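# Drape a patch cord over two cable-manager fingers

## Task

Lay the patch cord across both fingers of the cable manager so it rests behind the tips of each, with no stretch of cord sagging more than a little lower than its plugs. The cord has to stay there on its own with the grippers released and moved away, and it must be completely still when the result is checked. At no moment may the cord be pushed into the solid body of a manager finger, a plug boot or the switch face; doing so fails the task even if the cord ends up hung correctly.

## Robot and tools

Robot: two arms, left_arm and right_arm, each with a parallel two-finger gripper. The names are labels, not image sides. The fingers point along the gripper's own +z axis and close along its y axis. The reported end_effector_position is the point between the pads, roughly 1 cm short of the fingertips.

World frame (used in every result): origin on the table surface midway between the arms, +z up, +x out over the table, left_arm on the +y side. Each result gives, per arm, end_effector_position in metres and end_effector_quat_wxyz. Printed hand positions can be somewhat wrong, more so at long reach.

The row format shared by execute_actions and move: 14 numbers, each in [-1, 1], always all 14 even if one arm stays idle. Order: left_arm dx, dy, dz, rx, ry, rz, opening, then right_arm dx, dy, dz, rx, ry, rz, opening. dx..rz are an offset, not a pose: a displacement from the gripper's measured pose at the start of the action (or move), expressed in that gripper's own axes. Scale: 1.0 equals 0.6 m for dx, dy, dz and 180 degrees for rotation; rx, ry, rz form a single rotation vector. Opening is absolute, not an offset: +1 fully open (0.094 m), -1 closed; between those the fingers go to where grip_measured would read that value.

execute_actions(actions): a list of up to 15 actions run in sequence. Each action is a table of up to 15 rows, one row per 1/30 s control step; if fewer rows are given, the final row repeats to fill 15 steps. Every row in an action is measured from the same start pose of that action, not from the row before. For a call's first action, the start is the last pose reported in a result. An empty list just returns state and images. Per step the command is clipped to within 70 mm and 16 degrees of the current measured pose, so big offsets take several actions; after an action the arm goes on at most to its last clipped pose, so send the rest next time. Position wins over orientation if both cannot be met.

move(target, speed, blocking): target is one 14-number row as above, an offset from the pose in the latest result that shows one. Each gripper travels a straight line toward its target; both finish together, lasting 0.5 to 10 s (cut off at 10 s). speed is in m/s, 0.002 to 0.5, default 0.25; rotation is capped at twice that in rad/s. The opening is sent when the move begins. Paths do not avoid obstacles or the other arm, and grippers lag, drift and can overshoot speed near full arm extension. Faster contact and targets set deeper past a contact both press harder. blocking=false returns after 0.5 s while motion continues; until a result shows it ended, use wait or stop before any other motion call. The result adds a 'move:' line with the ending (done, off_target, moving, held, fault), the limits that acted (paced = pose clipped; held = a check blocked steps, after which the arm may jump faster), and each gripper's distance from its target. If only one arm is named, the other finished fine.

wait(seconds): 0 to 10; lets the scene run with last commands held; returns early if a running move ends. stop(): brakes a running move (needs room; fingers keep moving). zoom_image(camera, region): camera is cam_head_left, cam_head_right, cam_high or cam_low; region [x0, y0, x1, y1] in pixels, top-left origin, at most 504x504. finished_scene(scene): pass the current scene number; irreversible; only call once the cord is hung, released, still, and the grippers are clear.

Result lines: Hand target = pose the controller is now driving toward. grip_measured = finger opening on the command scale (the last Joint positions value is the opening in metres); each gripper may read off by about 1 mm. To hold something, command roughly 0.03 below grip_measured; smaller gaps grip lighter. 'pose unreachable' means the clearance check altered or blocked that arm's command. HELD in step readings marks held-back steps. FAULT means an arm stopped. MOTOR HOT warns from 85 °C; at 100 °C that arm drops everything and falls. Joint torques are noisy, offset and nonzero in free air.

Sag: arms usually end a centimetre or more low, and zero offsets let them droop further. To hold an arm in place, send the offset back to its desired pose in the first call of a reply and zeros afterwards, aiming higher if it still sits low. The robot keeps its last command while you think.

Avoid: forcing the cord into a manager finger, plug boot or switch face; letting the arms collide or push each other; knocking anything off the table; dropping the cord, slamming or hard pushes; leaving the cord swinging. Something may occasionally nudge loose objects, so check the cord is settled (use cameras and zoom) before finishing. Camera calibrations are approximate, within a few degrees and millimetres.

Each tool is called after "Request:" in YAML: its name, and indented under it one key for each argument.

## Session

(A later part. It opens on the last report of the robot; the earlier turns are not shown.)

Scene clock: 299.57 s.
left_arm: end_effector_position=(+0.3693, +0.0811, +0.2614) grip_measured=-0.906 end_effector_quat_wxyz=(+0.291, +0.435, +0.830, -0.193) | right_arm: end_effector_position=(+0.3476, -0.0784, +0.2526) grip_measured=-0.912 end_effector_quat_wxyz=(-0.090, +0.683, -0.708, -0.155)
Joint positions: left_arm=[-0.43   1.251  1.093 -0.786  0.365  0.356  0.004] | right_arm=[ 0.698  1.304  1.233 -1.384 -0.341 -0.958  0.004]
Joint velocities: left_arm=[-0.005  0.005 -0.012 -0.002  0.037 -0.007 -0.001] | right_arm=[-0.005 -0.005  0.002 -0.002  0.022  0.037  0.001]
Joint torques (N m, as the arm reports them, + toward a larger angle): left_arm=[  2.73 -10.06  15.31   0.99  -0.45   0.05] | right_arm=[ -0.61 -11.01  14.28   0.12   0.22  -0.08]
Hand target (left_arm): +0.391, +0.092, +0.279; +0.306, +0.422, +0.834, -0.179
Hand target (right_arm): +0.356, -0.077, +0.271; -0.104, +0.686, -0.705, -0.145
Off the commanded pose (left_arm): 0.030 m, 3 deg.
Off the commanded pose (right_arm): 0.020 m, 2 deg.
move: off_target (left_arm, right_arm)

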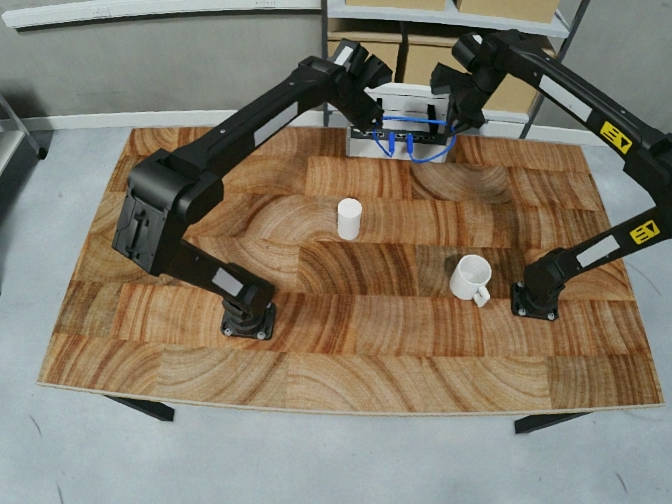

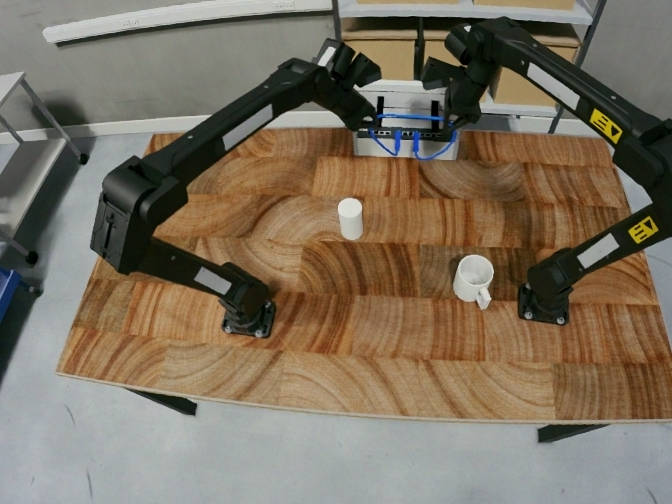

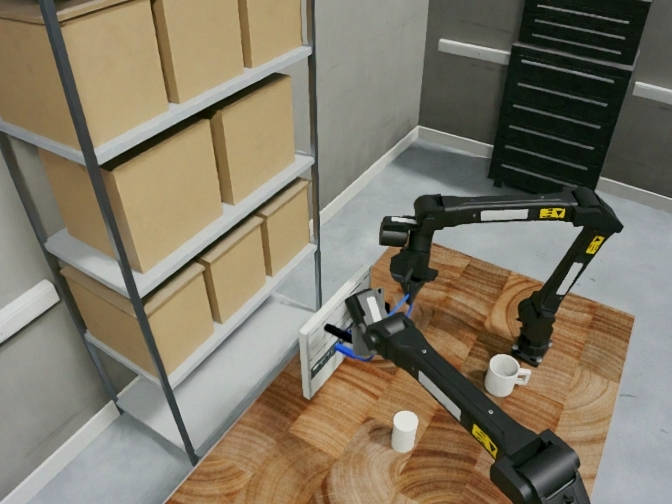

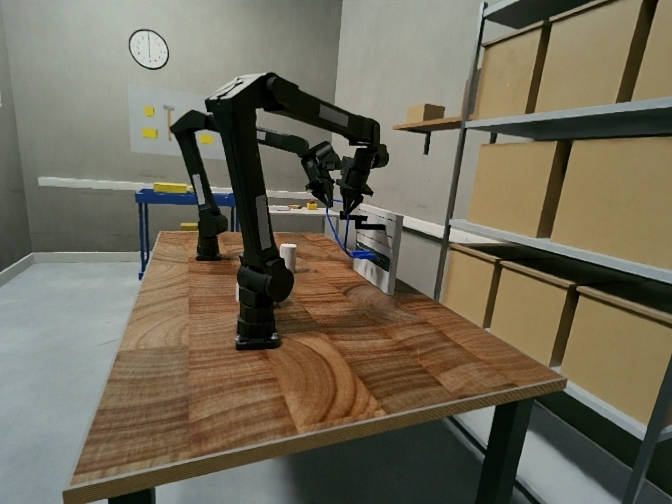

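Request:
move:
  target: [0.015,0.075,0.01,0,0,0,-0.925,-0.037,-0.04,0,0,0,0,-0.925]
  speed: 0.05

Request:
zoom_image:
  camera: "cam_head_left"
  region: [340, 70, 490, 190]

Request:
zoom_image:
  camera: "cam_head_right"
  region: [340, 70, 490, 190]

Request:
zoom_image:
  camera: "cam_low"
  region: [280, 170, 420, 290]

Scene clock: 317.47 s.
left_arm: end_effector_position=(+0.3854, +0.0967, +0.2432) grip_measured=-0.906 end_effector_quat_wxyz=(+0.281, +0.447, +0.825, -0.202) | right_arm: end_effector_position=(+0.3611, -0.0626, +0.2395) grip_measured=-0.912 end_effector_quat_wxyz=(-0.072, +0.686, -0.706, -0.161)
Joint positions: left_arm=[-0.365  1.298  1.093 -0.786  0.429  0.438  0.004] | right_arm=[ 0.711  1.383  1.276 -1.384 -0.346 -0.958  0.004]
Joint velocities: left_arm=[-0.005 -0.015  0.012 -0.017  0.022  0.022  0.001] | right_arm=[ 0.015 -0.015 -0.012 -0.007 -0.066  0.037 -0.001]
Joint torques (N m, as the arm reports them, + toward a larger angle): left_arm=[  2.57 -10.23  12.85   1.85  -0.11   0.09] | right_arm=[ -0.82 -12.42  14.09   0.62  -0.06   0.09]
Hand target (left_arm): +0.404, +0.108, +0.248; +0.291, +0.436, +0.830, -0.192
Hand target (right_arm): +0.372, -0.058, +0.258; -0.090, +0.683, -0.708, -0.155
Off the commanded pose (left_arm): 0.023 m, 2 deg.
Off the commanded pose (right_arm): 0.022 m, 2 deg.
move: off_target (left_arm, right_arm)

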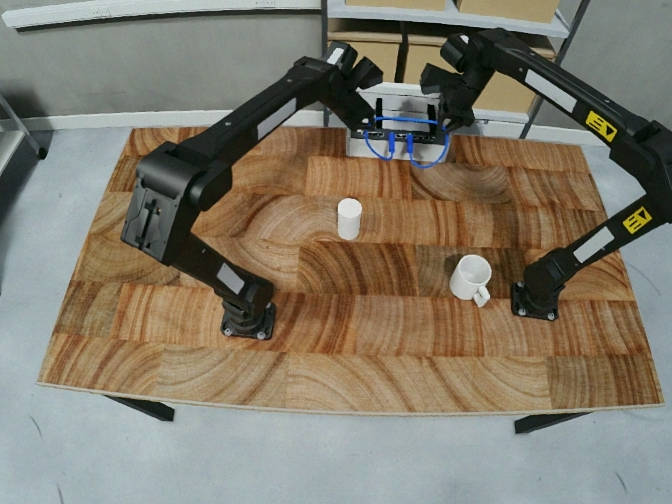

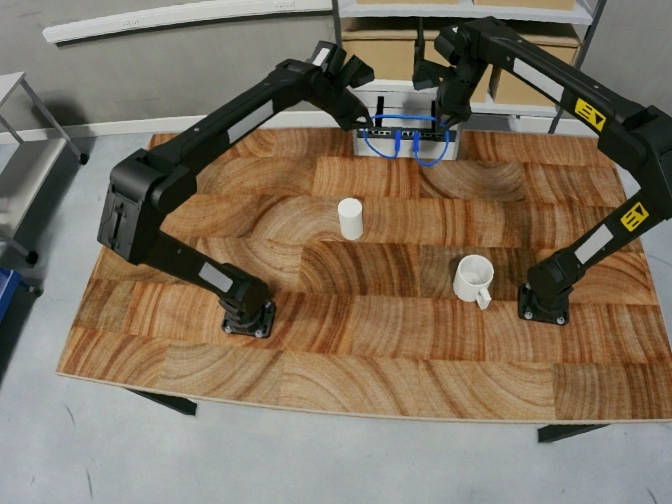

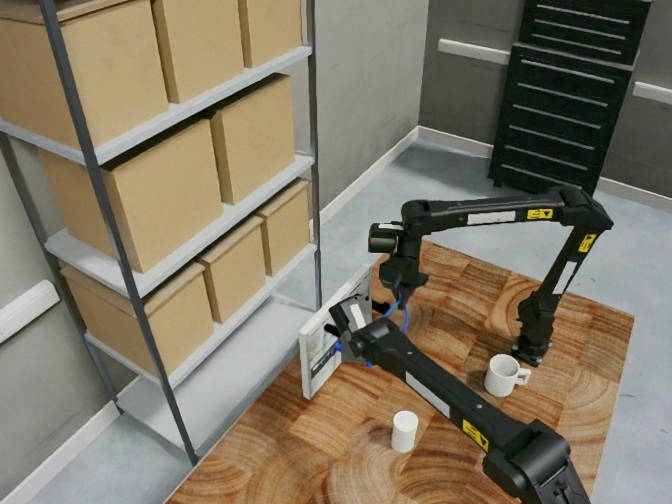

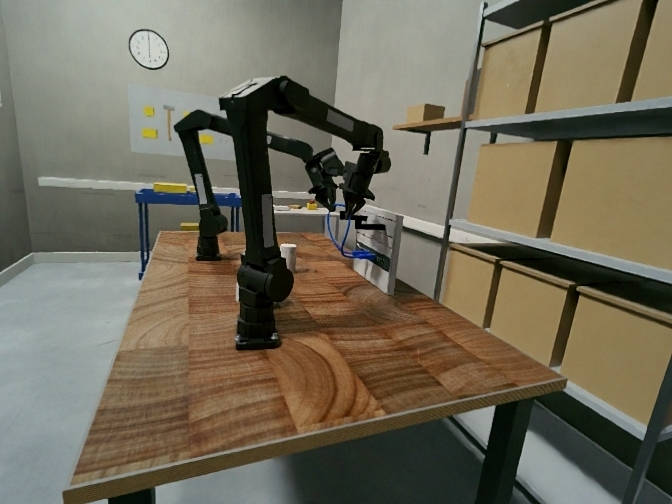

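Region (340, 70, 490, 190) of cam_head_left's 672x504 image, scaled by 3.360, with more detail than that image has; it fills the top 403 rows of this view, and the rest is white.

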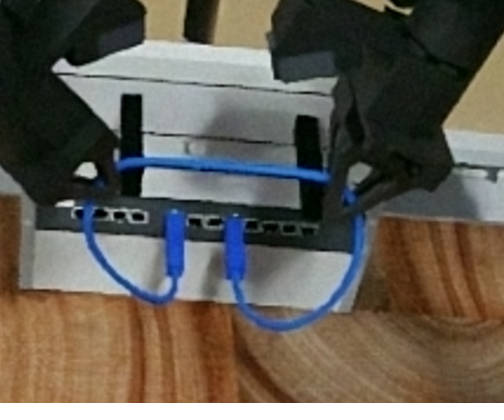

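Region (340, 70, 490, 190) of cam_head_right's 672x504 image, scaled by 3.360, with more detail than that image has; it fills the top 403 rows of this view, and the rest is white.

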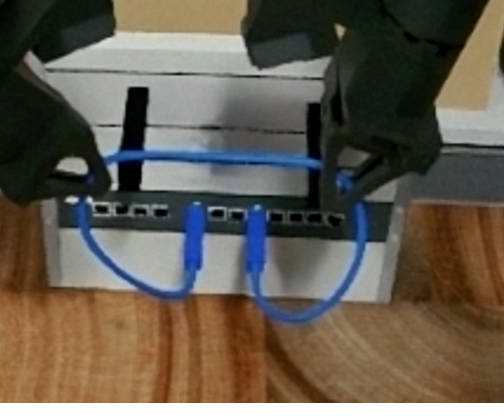

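Region (280, 170, 420, 290) of cam_low's 672x504 image, scaled by 3.600, with more detail than that image has; it fills the top 432 rows of this view, and the rest is white.

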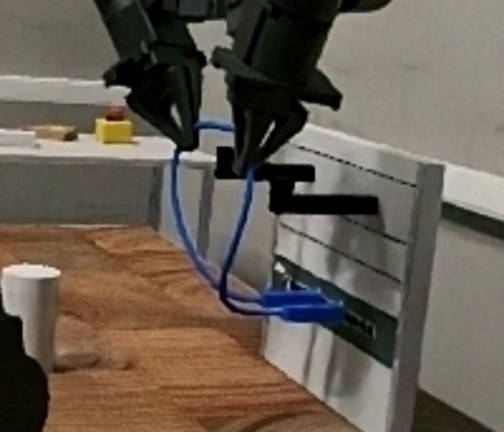

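Request:
move:
  target: [-0.065,0.078,-0.015,0,0,0,-0.925,-0.013,-0.067,-0.068,0.05,0,0,-0.925]
  speed: 0.04

Request:
zoom_image:
  camera: "cam_head_left"
  region: [340, 70, 490, 190]

Request:
zoom_image:
  camera: "cam_head_right"
  region: [340, 70, 490, 190]

Request:
zoom_image:
  camera: "cam_low"
  region: [280, 170, 420, 290]

Scene clock: 334.13 s.
left_arm: end_effector_position=(+0.4176, +0.0917, +0.2584) grip_measured=-0.906 end_effector_quat_wxyz=(+0.269, +0.458, +0.821, -0.211) | right_arm: end_effector_position=(+0.3883, -0.0673, +0.2555) grip_measured=-0.912 end_effector_quat_wxyz=(-0.102, +0.686, -0.711, -0.116)
Joint positions: left_arm=[-0.337  1.391  1.229 -0.87   0.467  0.488  0.004] | right_arm=[ 0.697  1.383  1.323 -1.355 -0.269 -0.958  0.004]
Joint velocities: left_arm=[-0.015  0.015 -0.007 -0.002 -0.022 -0.007 -0.   ] | right_arm=[-0.015 -0.015 -0.002 -0.027 -0.007 -0.081  0.   ]
Joint torques (N m, as the arm reports them, + toward a larger angle): left_arm=[  2.44 -11.77  15.1    0.99   0.04   0.08] | right_arm=[ -2.04 -12.14  14.53   1.14   0.15   0.04]
Hand target (left_arm): +0.439, +0.102, +0.271; +0.281, +0.447, +0.825, -0.202
Hand target (right_arm): +0.405, -0.068, +0.275; -0.126, +0.679, -0.716, -0.105
Off the commanded pose (left_arm): 0.028 m, 2 deg.
Off the commanded pose (right_arm): 0.027 m, 3 deg.
move: off_target (left_arm, right_arm)

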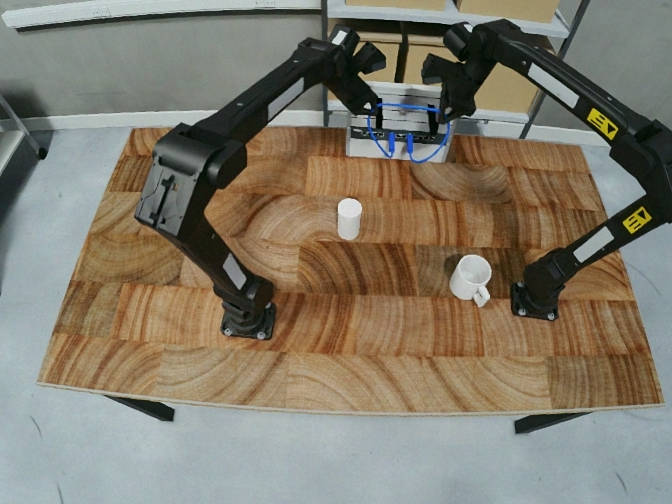

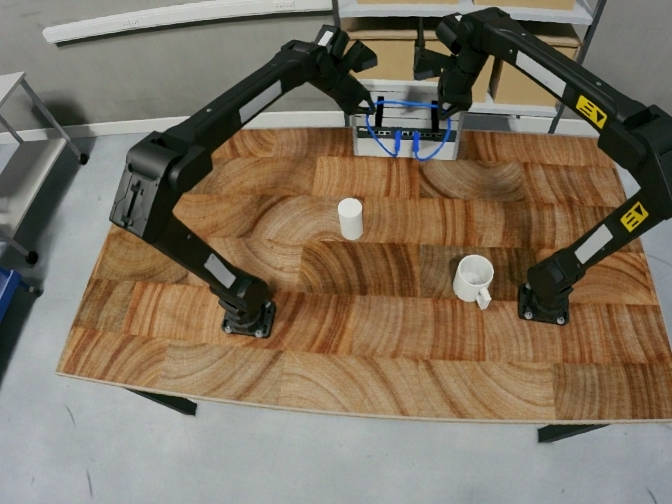

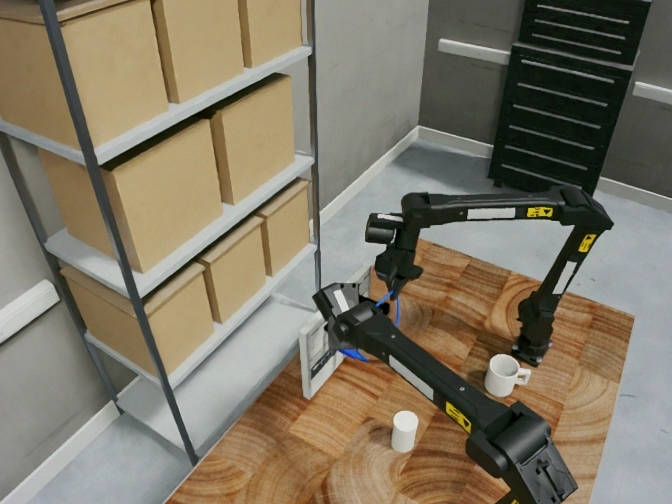

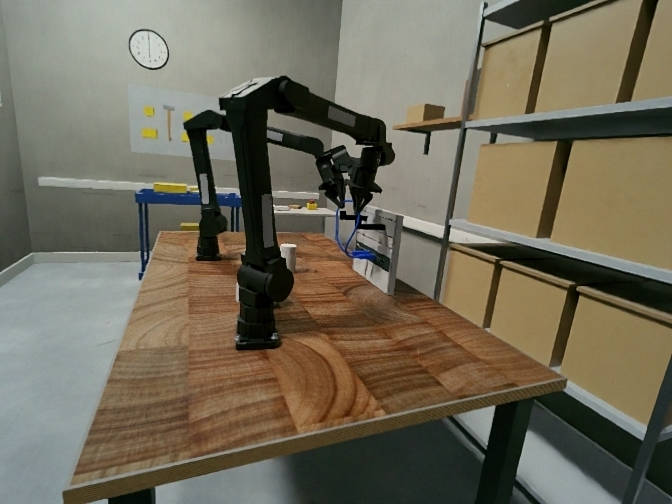

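Region (340, 70, 490, 190) of cam_head_left's 672x504 image, scaled by 3.360, with more detail than that image has; it fills the top 403 rows of this view, and the rest is white.

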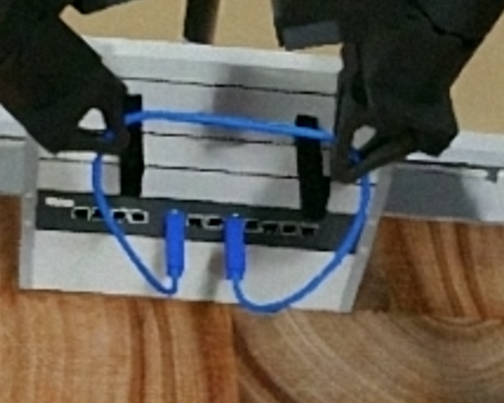

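Region (340, 70, 490, 190) of cam_head_right's 672x504 image, scaled by 3.360, with more detail than that image has; it fills the top 403 rows of this view, and the rest is white.

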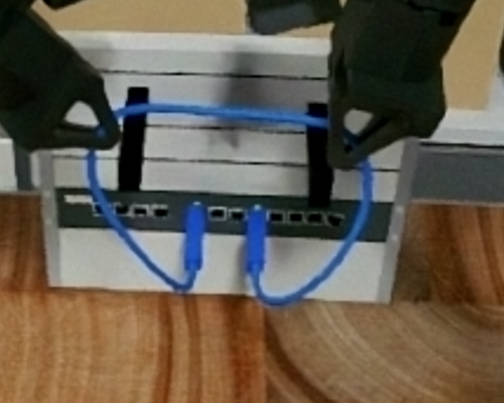

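Region (280, 170, 420, 290) of cam_low's 672x504 image, scaled by 3.600, with more detail than that image has; it fills the top 432 rows of this view, and the rest is white.

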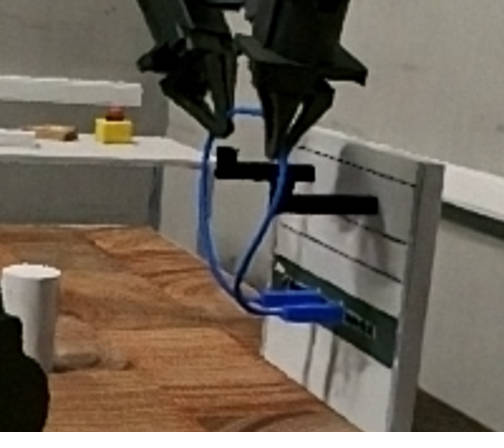

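Request:
move:
  target: [-0.047,0.123,0.015,0,0,0,-0.925,-0.004,-0.113,-0.015,0.03,0,0,-0.925]
  speed: 0.04

Request:
zoom_image:
  camera: "cam_head_left"
  region: [340, 70, 490, 190]

Request:
zoom_image:
  camera: "cam_low"
  region: [280, 170, 420, 290]

Scene clock: 344.77 s.
left_arm: end_effector_position=(+0.4716, +0.0914, +0.2504) grip_measured=-0.907 end_effector_quat_wxyz=(+0.256, +0.468, +0.817, -0.220) | right_arm: end_effector_position=(+0.4374, -0.0675, +0.2440) grip_measured=-0.912 end_effector_quat_wxyz=(-0.111, +0.680, -0.718, -0.095)
Joint positions: left_arm=[-0.287  1.547  1.384 -0.926  0.514  0.563  0.004] | right_arm=[ 0.654  1.479  1.394 -1.313 -0.237 -0.983  0.004]
Joint velocities: left_arm=[ 0.034  0.005 -0.002 -0.002 -0.037 -0.051 -0.   ] | right_arm=[ 0.015  0.005 -0.002 -0.012  0.007 -0.007 -0.   ]
Joint torques (N m, as the arm reports them, + toward a larger angle): left_arm=[  2.8  -14.62  15.14   0.97   0.09   0.09] | right_arm=[ -1.98 -14.09  14.54   1.17   0.17  -0.17]
Hand target (left_arm): +0.495, +0.104, +0.261; +0.269, +0.458, +0.821, -0.211
Hand target (right_arm): +0.455, -0.070, +0.264; -0.135, +0.681, -0.715, -0.082
Off the commanded pose (left_arm): 0.030 m, 2 deg.
Off the commanded pose (right_arm): 0.027 m, 3 deg.
move: off_target (left_arm, right_arm)

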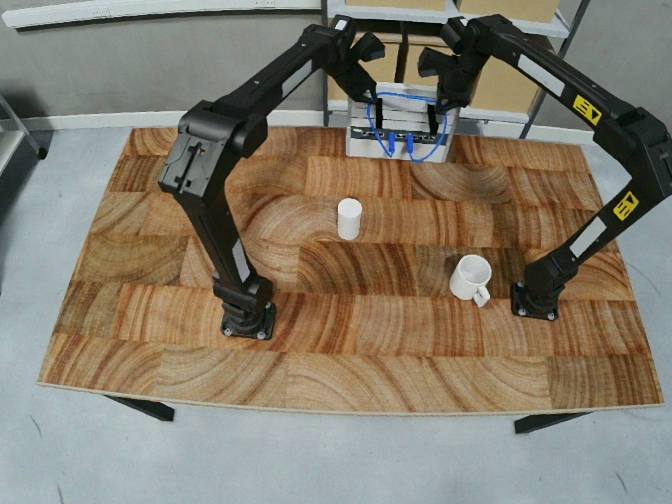

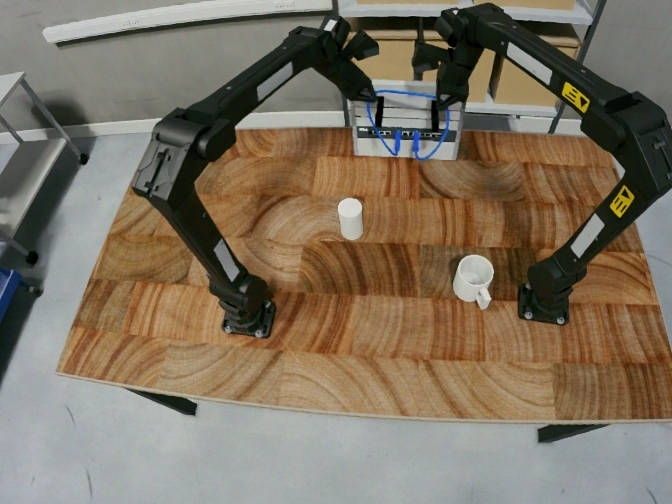

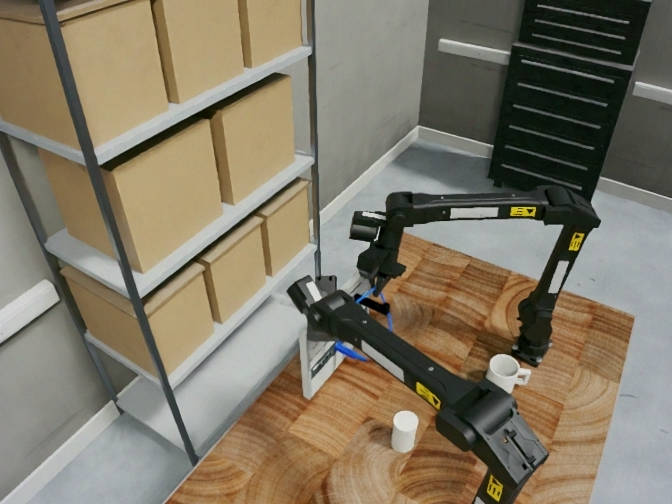

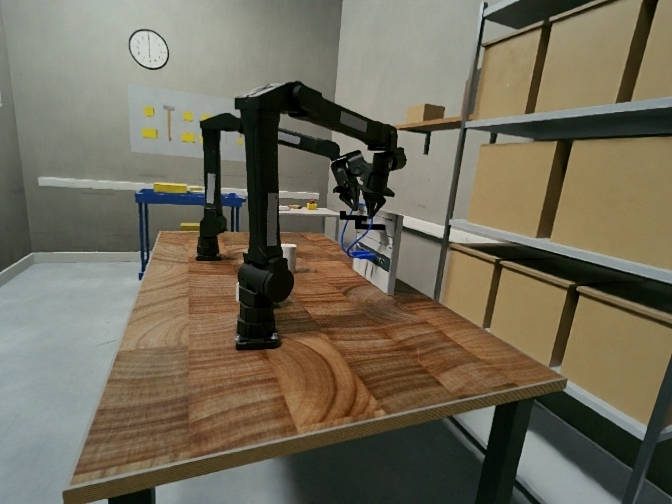

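Region (340, 70, 490, 190) of cam_head_left's 672x504 image, scaled by 3.360, with more detail than that image has; it fills the top 403 rows of this view, and the rest is white.

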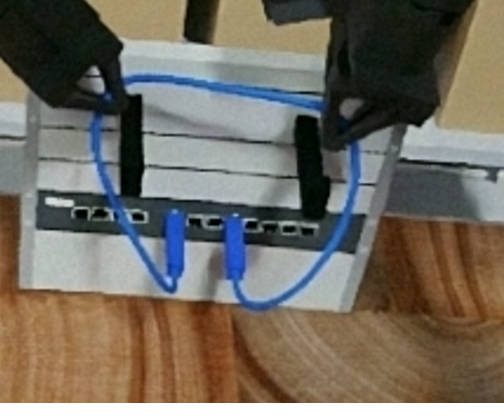

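Region (280, 170, 420, 290) of cam_low's 672x504 image, scaled by 3.600, with more detail than that image has; it fills the top 432 rows of this view, and the rest is white.

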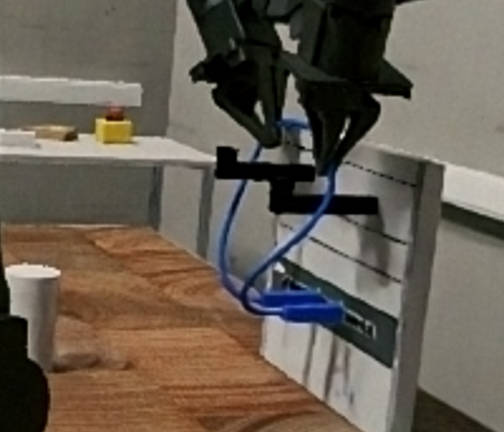

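Request:
move:
  target: [0.038,0.023,0.02,0,0,0,-0.925,0.03,-0.01,0.028,0,0,0,-0.925]
  speed: 0.04

Request:
zoom_image:
  camera: "cam_head_left"
  region: [340, 70, 490, 190]

Request:
zoom_image:
  camera: "cam_low"
  region: [280, 170, 420, 290]

Scene clock: 352.60 s.
left_arm: end_effector_position=(+0.4675, +0.0894, +0.2385) grip_measured=-0.907 end_effector_quat_wxyz=(+0.259, +0.479, +0.807, -0.228) | right_arm: end_effector_position=(+0.4370, -0.0708, +0.2260) grip_measured=-0.912 end_effector_quat_wxyz=(-0.112, +0.681, -0.717, -0.099)
Joint positions: left_arm=[-0.287  1.547  1.348 -0.889  0.536  0.587  0.004] | right_arm=[ 0.645  1.479  1.346 -1.268 -0.247 -0.995  0.004]
Joint velocities: left_arm=[-0.005  0.015  0.012 -0.002 -0.037 -0.007  0.001] | right_arm=[-0.015 -0.005  0.002  0.002  0.022  0.095  0.   ]
Joint torques (N m, as the arm reports them, + toward a larger angle): left_arm=[  2.17 -15.53   9.14   1.88   0.01   0.09] | right_arm=[ -2.24 -13.99   9.24   1.13  -0.01  -0.17]
Hand target (left_arm): +0.476, +0.105, +0.225; +0.256, +0.468, +0.817, -0.221
Hand target (right_arm): +0.443, -0.081, +0.223; -0.111, +0.680, -0.718, -0.095
Off the commanded pose (left_arm): 0.023 m, 2 deg.
Off the commanded pose (right_arm): 0.012 m, 1 deg.
move: off_target (left_arm, right_arm)

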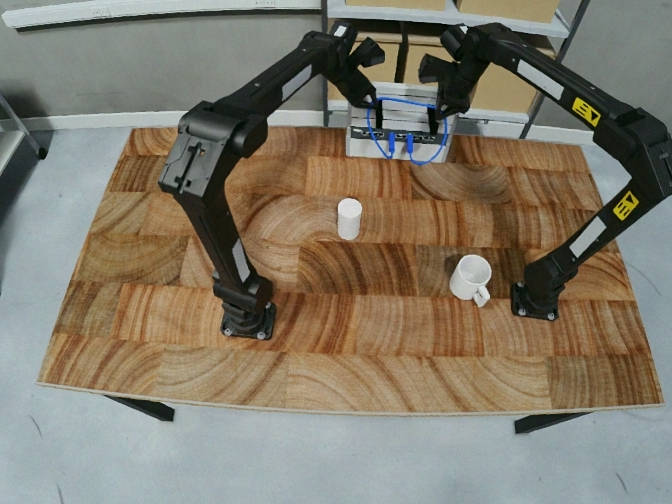

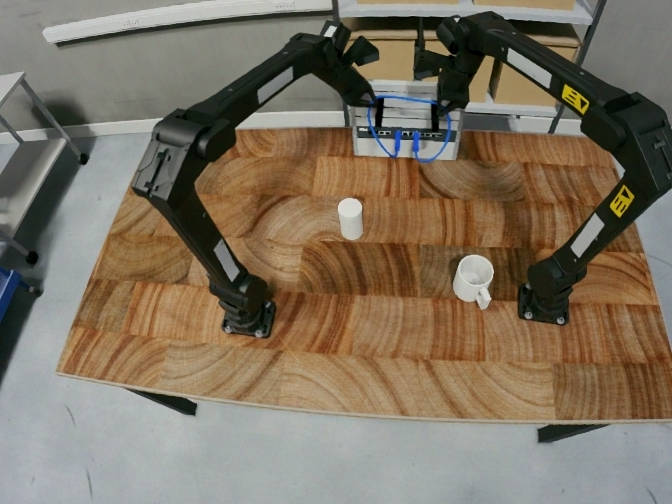

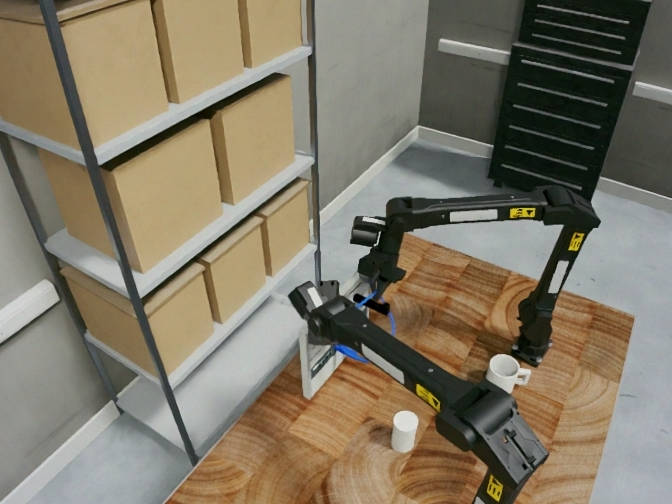

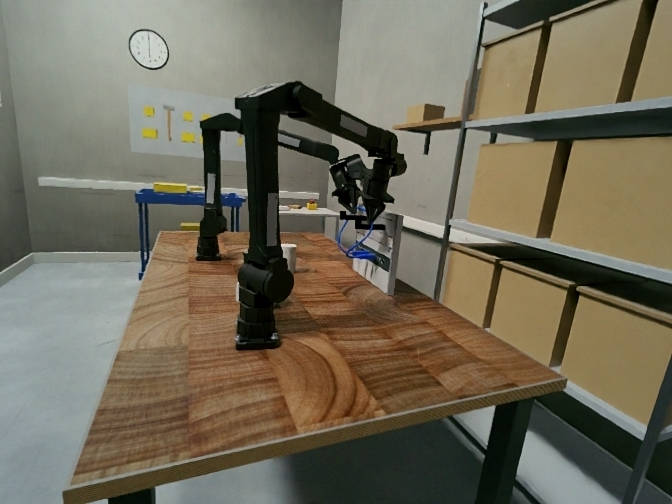

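Region (340, 70, 490, 190) of cam_head_left's 672x504 image, scaled by 3.360, with more detail than that image has; it fills the top 403 rows of this view, and the rest is white.

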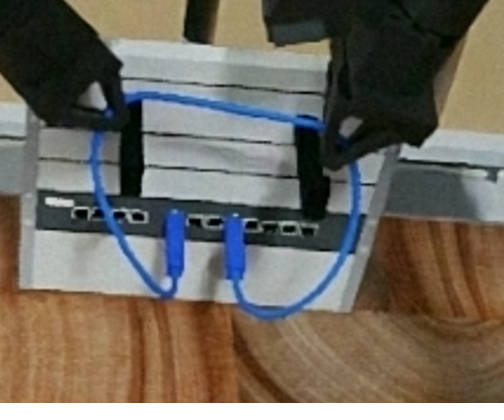

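Region (280, 170, 420, 290) of cam_low's 672x504 image, scaled by 3.600, with more detail than that image has; it fills the top 432 rows of this view, and the rest is white.

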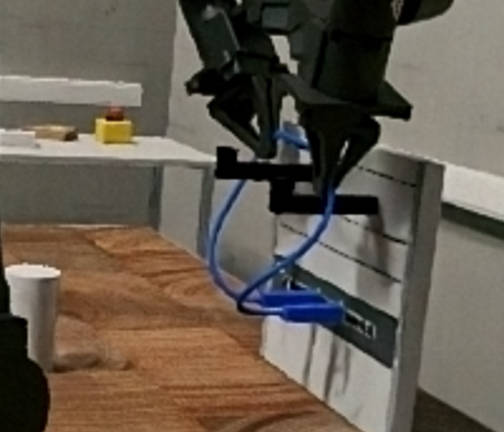

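Open both slightly so the cord settles, guided by the fingers.

Request:
execute_actions:
  actions:
    - [[0,0,0,0,0,0,-0.925,0,0,0,0,0,0,-0.7]]
    - [[0,0,0,0,0,0,-0.7,0,0,0,0,0,0,-0.7]]

Request:
wait:
  seconds: 3

Request:
zoom_image:
  camera: "cam_head_left"
  region: [340, 70, 490, 190]

Request:
zoom_image:
  camera: "cam_low"
  region: [280, 170, 420, 290]

Scene clock: 360.50 s.
left_arm: end_effector_position=(+0.4673, +0.0891, +0.2386) grip_measured=-0.703 end_effector_quat_wxyz=(+0.259, +0.479, +0.807, -0.228) | right_arm: end_effector_position=(+0.4369, -0.0708, +0.2260) grip_measured=-0.702 end_effector_quat_wxyz=(-0.112, +0.682, -0.716, -0.099)
Joint positions: left_arm=[-0.288  1.547  1.348 -0.889  0.536  0.588  0.014] | right_arm=[ 0.645  1.479  1.346 -1.268 -0.248 -0.996  0.014]
Joint velocities: left_arm=[-0.005 -0.024 -0.027 -0.002 -0.022  0.022 -0.   ] | right_arm=[ 0.005 -0.005 -0.002 -0.012 -0.037  0.051 -0.   ]
Joint torques (N m, as the arm reports them, + toward a larger angle): left_arm=[ -0.06 -17.02  10.32   1.4    0.37   0.03] | right_arm=[ -0.58 -14.33   9.62   1.03  -0.21   0.  ]
Hand target (left_arm): +0.467, +0.089, +0.239; +0.259, +0.479, +0.807, -0.228
Hand target (right_arm): +0.437, -0.071, +0.226; -0.112, +0.682, -0.716, -0.099
Off the commanded pose (left_arm): 0.000 m, 0 deg.
Off the commanded pose (right_arm): 0.000 m, 0 deg.
Step readings (end_effector_position; steps 1 to 15: 1st action; 16 to 30: 2nd action):
0: left_arm (+0.4675, +0.0894, +0.2385) | right_arm (+0.4370, -0.0708, +0.2260)
1: left_arm (+0.4673, +0.0891, +0.2386) | right_arm (+0.4369, -0.0708, +0.2260)
2: left_arm (+0.4673, +0.0891, +0.2386) | right_arm (+0.4369, -0.0708, +0.2260)
4: left_arm (+0.4673, +0.0891, +0.2386) | right_arm (+0.4369, -0.0708, +0.2260)
8: left_arm (+0.4673, +0.0891, +0.2386) | right_arm (+0.4369, -0.0708, +0.2260)
15: left_arm (+0.4673, +0.0891, +0.2386) | right_arm (+0.4369, -0.0708, +0.2260)
16: left_arm (+0.4673, +0.0891, +0.2386) | right_arm (+0.4369, -0.0708, +0.2260)
17: left_arm (+0.4673, +0.0891, +0.2386) | right_arm (+0.4369, -0.0708, +0.2260)
19: left_arm (+0.4673, +0.0891, +0.2386) | right_arm (+0.4369, -0.0708, +0.2260)
23: left_arm (+0.4673, +0.0891, +0.2386) | right_arm (+0.4369, -0.0708, +0.2260)
30: end_effector_position above

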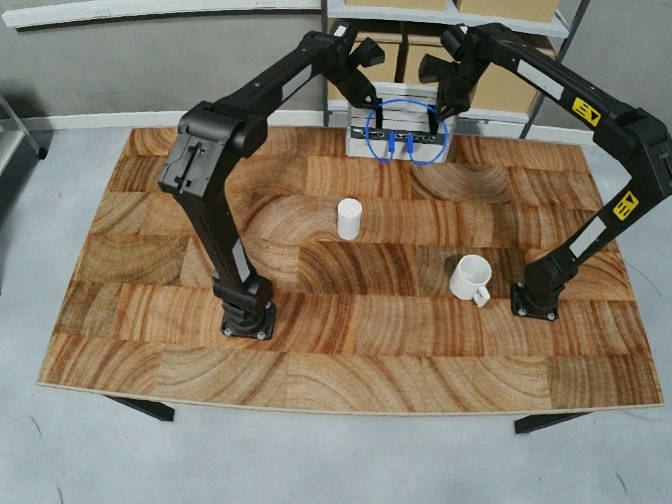

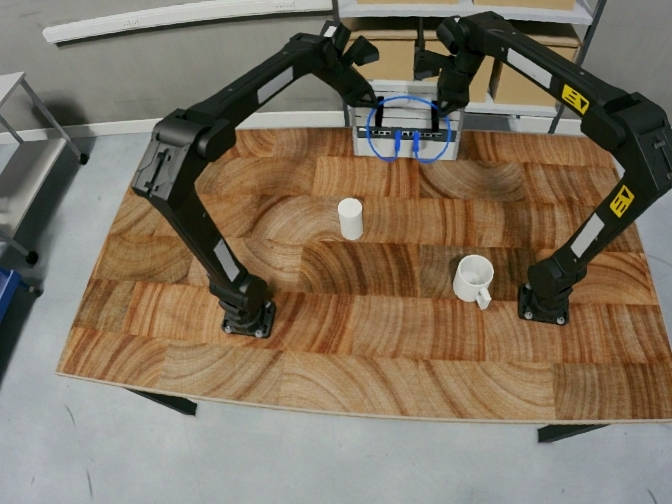

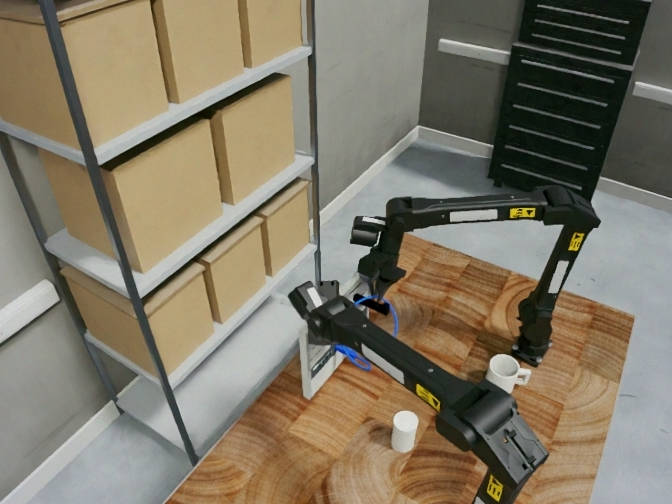

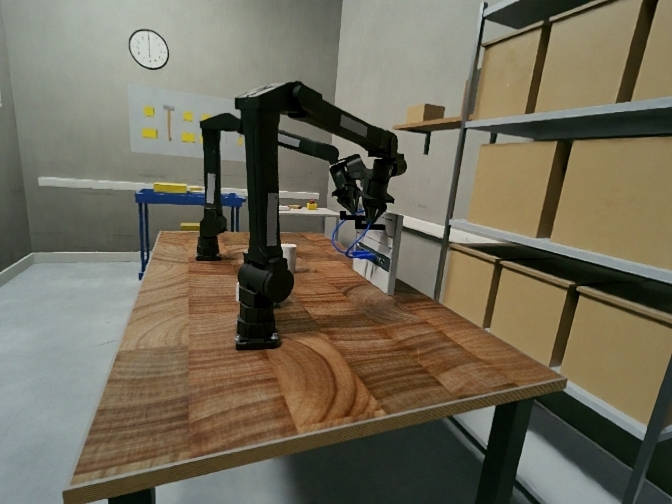

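Scene clock: 363.50 s.
left_arm: end_effector_position=(+0.4673, +0.0891, +0.2386) grip_measured=-0.703 end_effector_quat_wxyz=(+0.259, +0.479, +0.807, -0.228) | right_arm: end_effector_position=(+0.4369, -0.0708, +0.2260) grip_measured=-0.702 end_effector_quat_wxyz=(-0.112, +0.682, -0.716, -0.099)
Joint positions: left_arm=[-0.288  1.547  1.348 -0.889  0.536  0.588  0.014] | right_arm=[ 0.645  1.479  1.346 -1.268 -0.248 -0.996  0.014]
Joint velocities: left_arm=[-0.015  0.015 -0.007  0.002  0.051 -0.022 -0.001] | right_arm=[-0.015  0.005  0.002 -0.012  0.037 -0.007  0.001]
Joint torques (N m, as the arm reports them, + toward a larger angle): left_arm=[  0.08 -16.96  10.35   1.39   0.38   0.04] | right_arm=[ -0.6  -14.36   9.61   1.04  -0.22   0.  ]
Hand target (left_arm): +0.467, +0.089, +0.239; +0.259, +0.479, +0.807, -0.228
Hand target (right_arm): +0.437, -0.071, +0.226; -0.112, +0.682, -0.716, -0.099
Off the commanded pose (left_arm): 0.000 m, 0 deg.
Off the commanded pose (right_arm): 0.000 m, 0 deg.
wait: 3.00 s; at rest by 0.17 s

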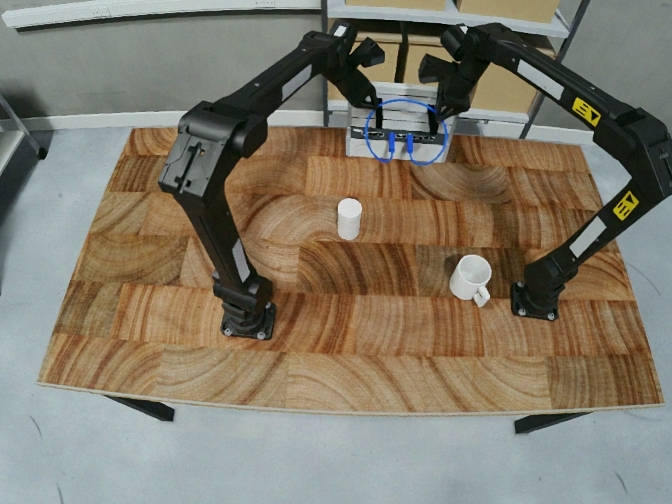

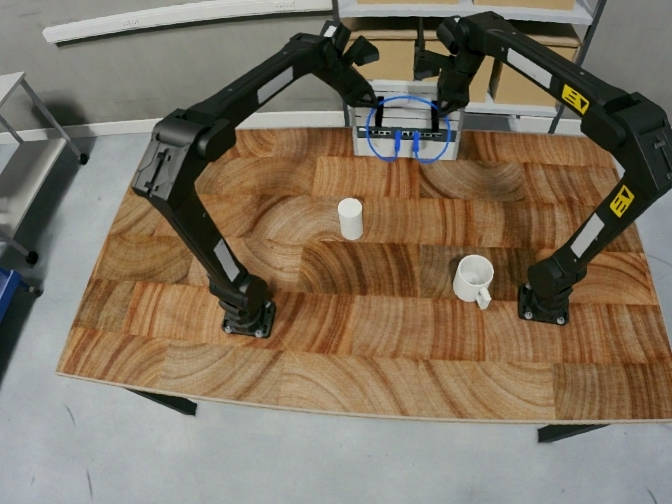

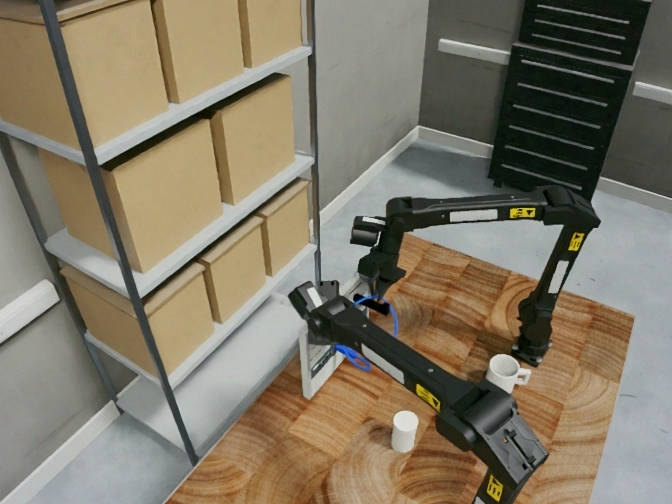

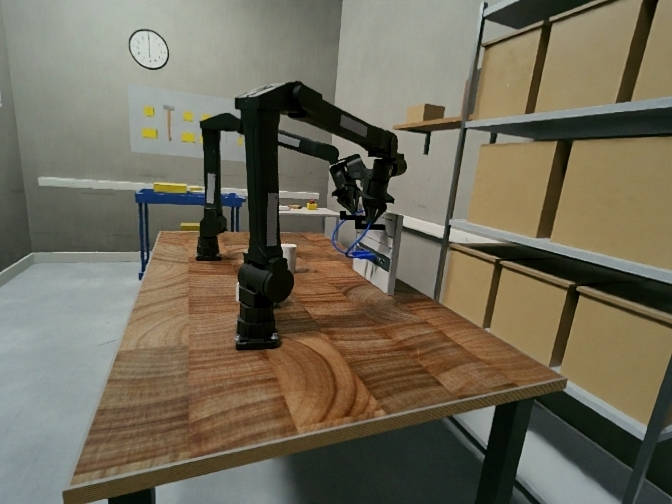

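Region (340, 70, 490, 190) of cam_head_left's 672x504 image, scaled by 3.360, with more detail than that image has; it fills the top 403 rows of this view, and the rest is white.

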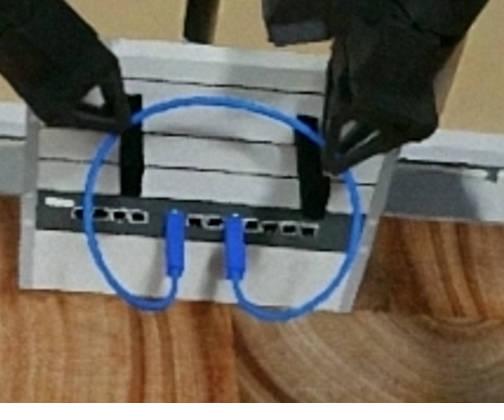

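Region (280, 170, 420, 290) of cam_low's 672x504 image, scaled by 3.600, with more detail than that image has; it fills the top 432 rows of this view, and the rest is white.

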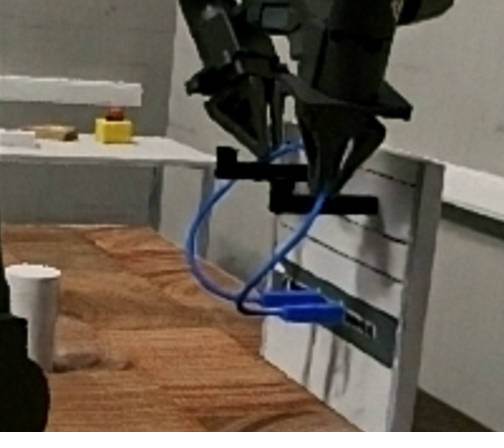

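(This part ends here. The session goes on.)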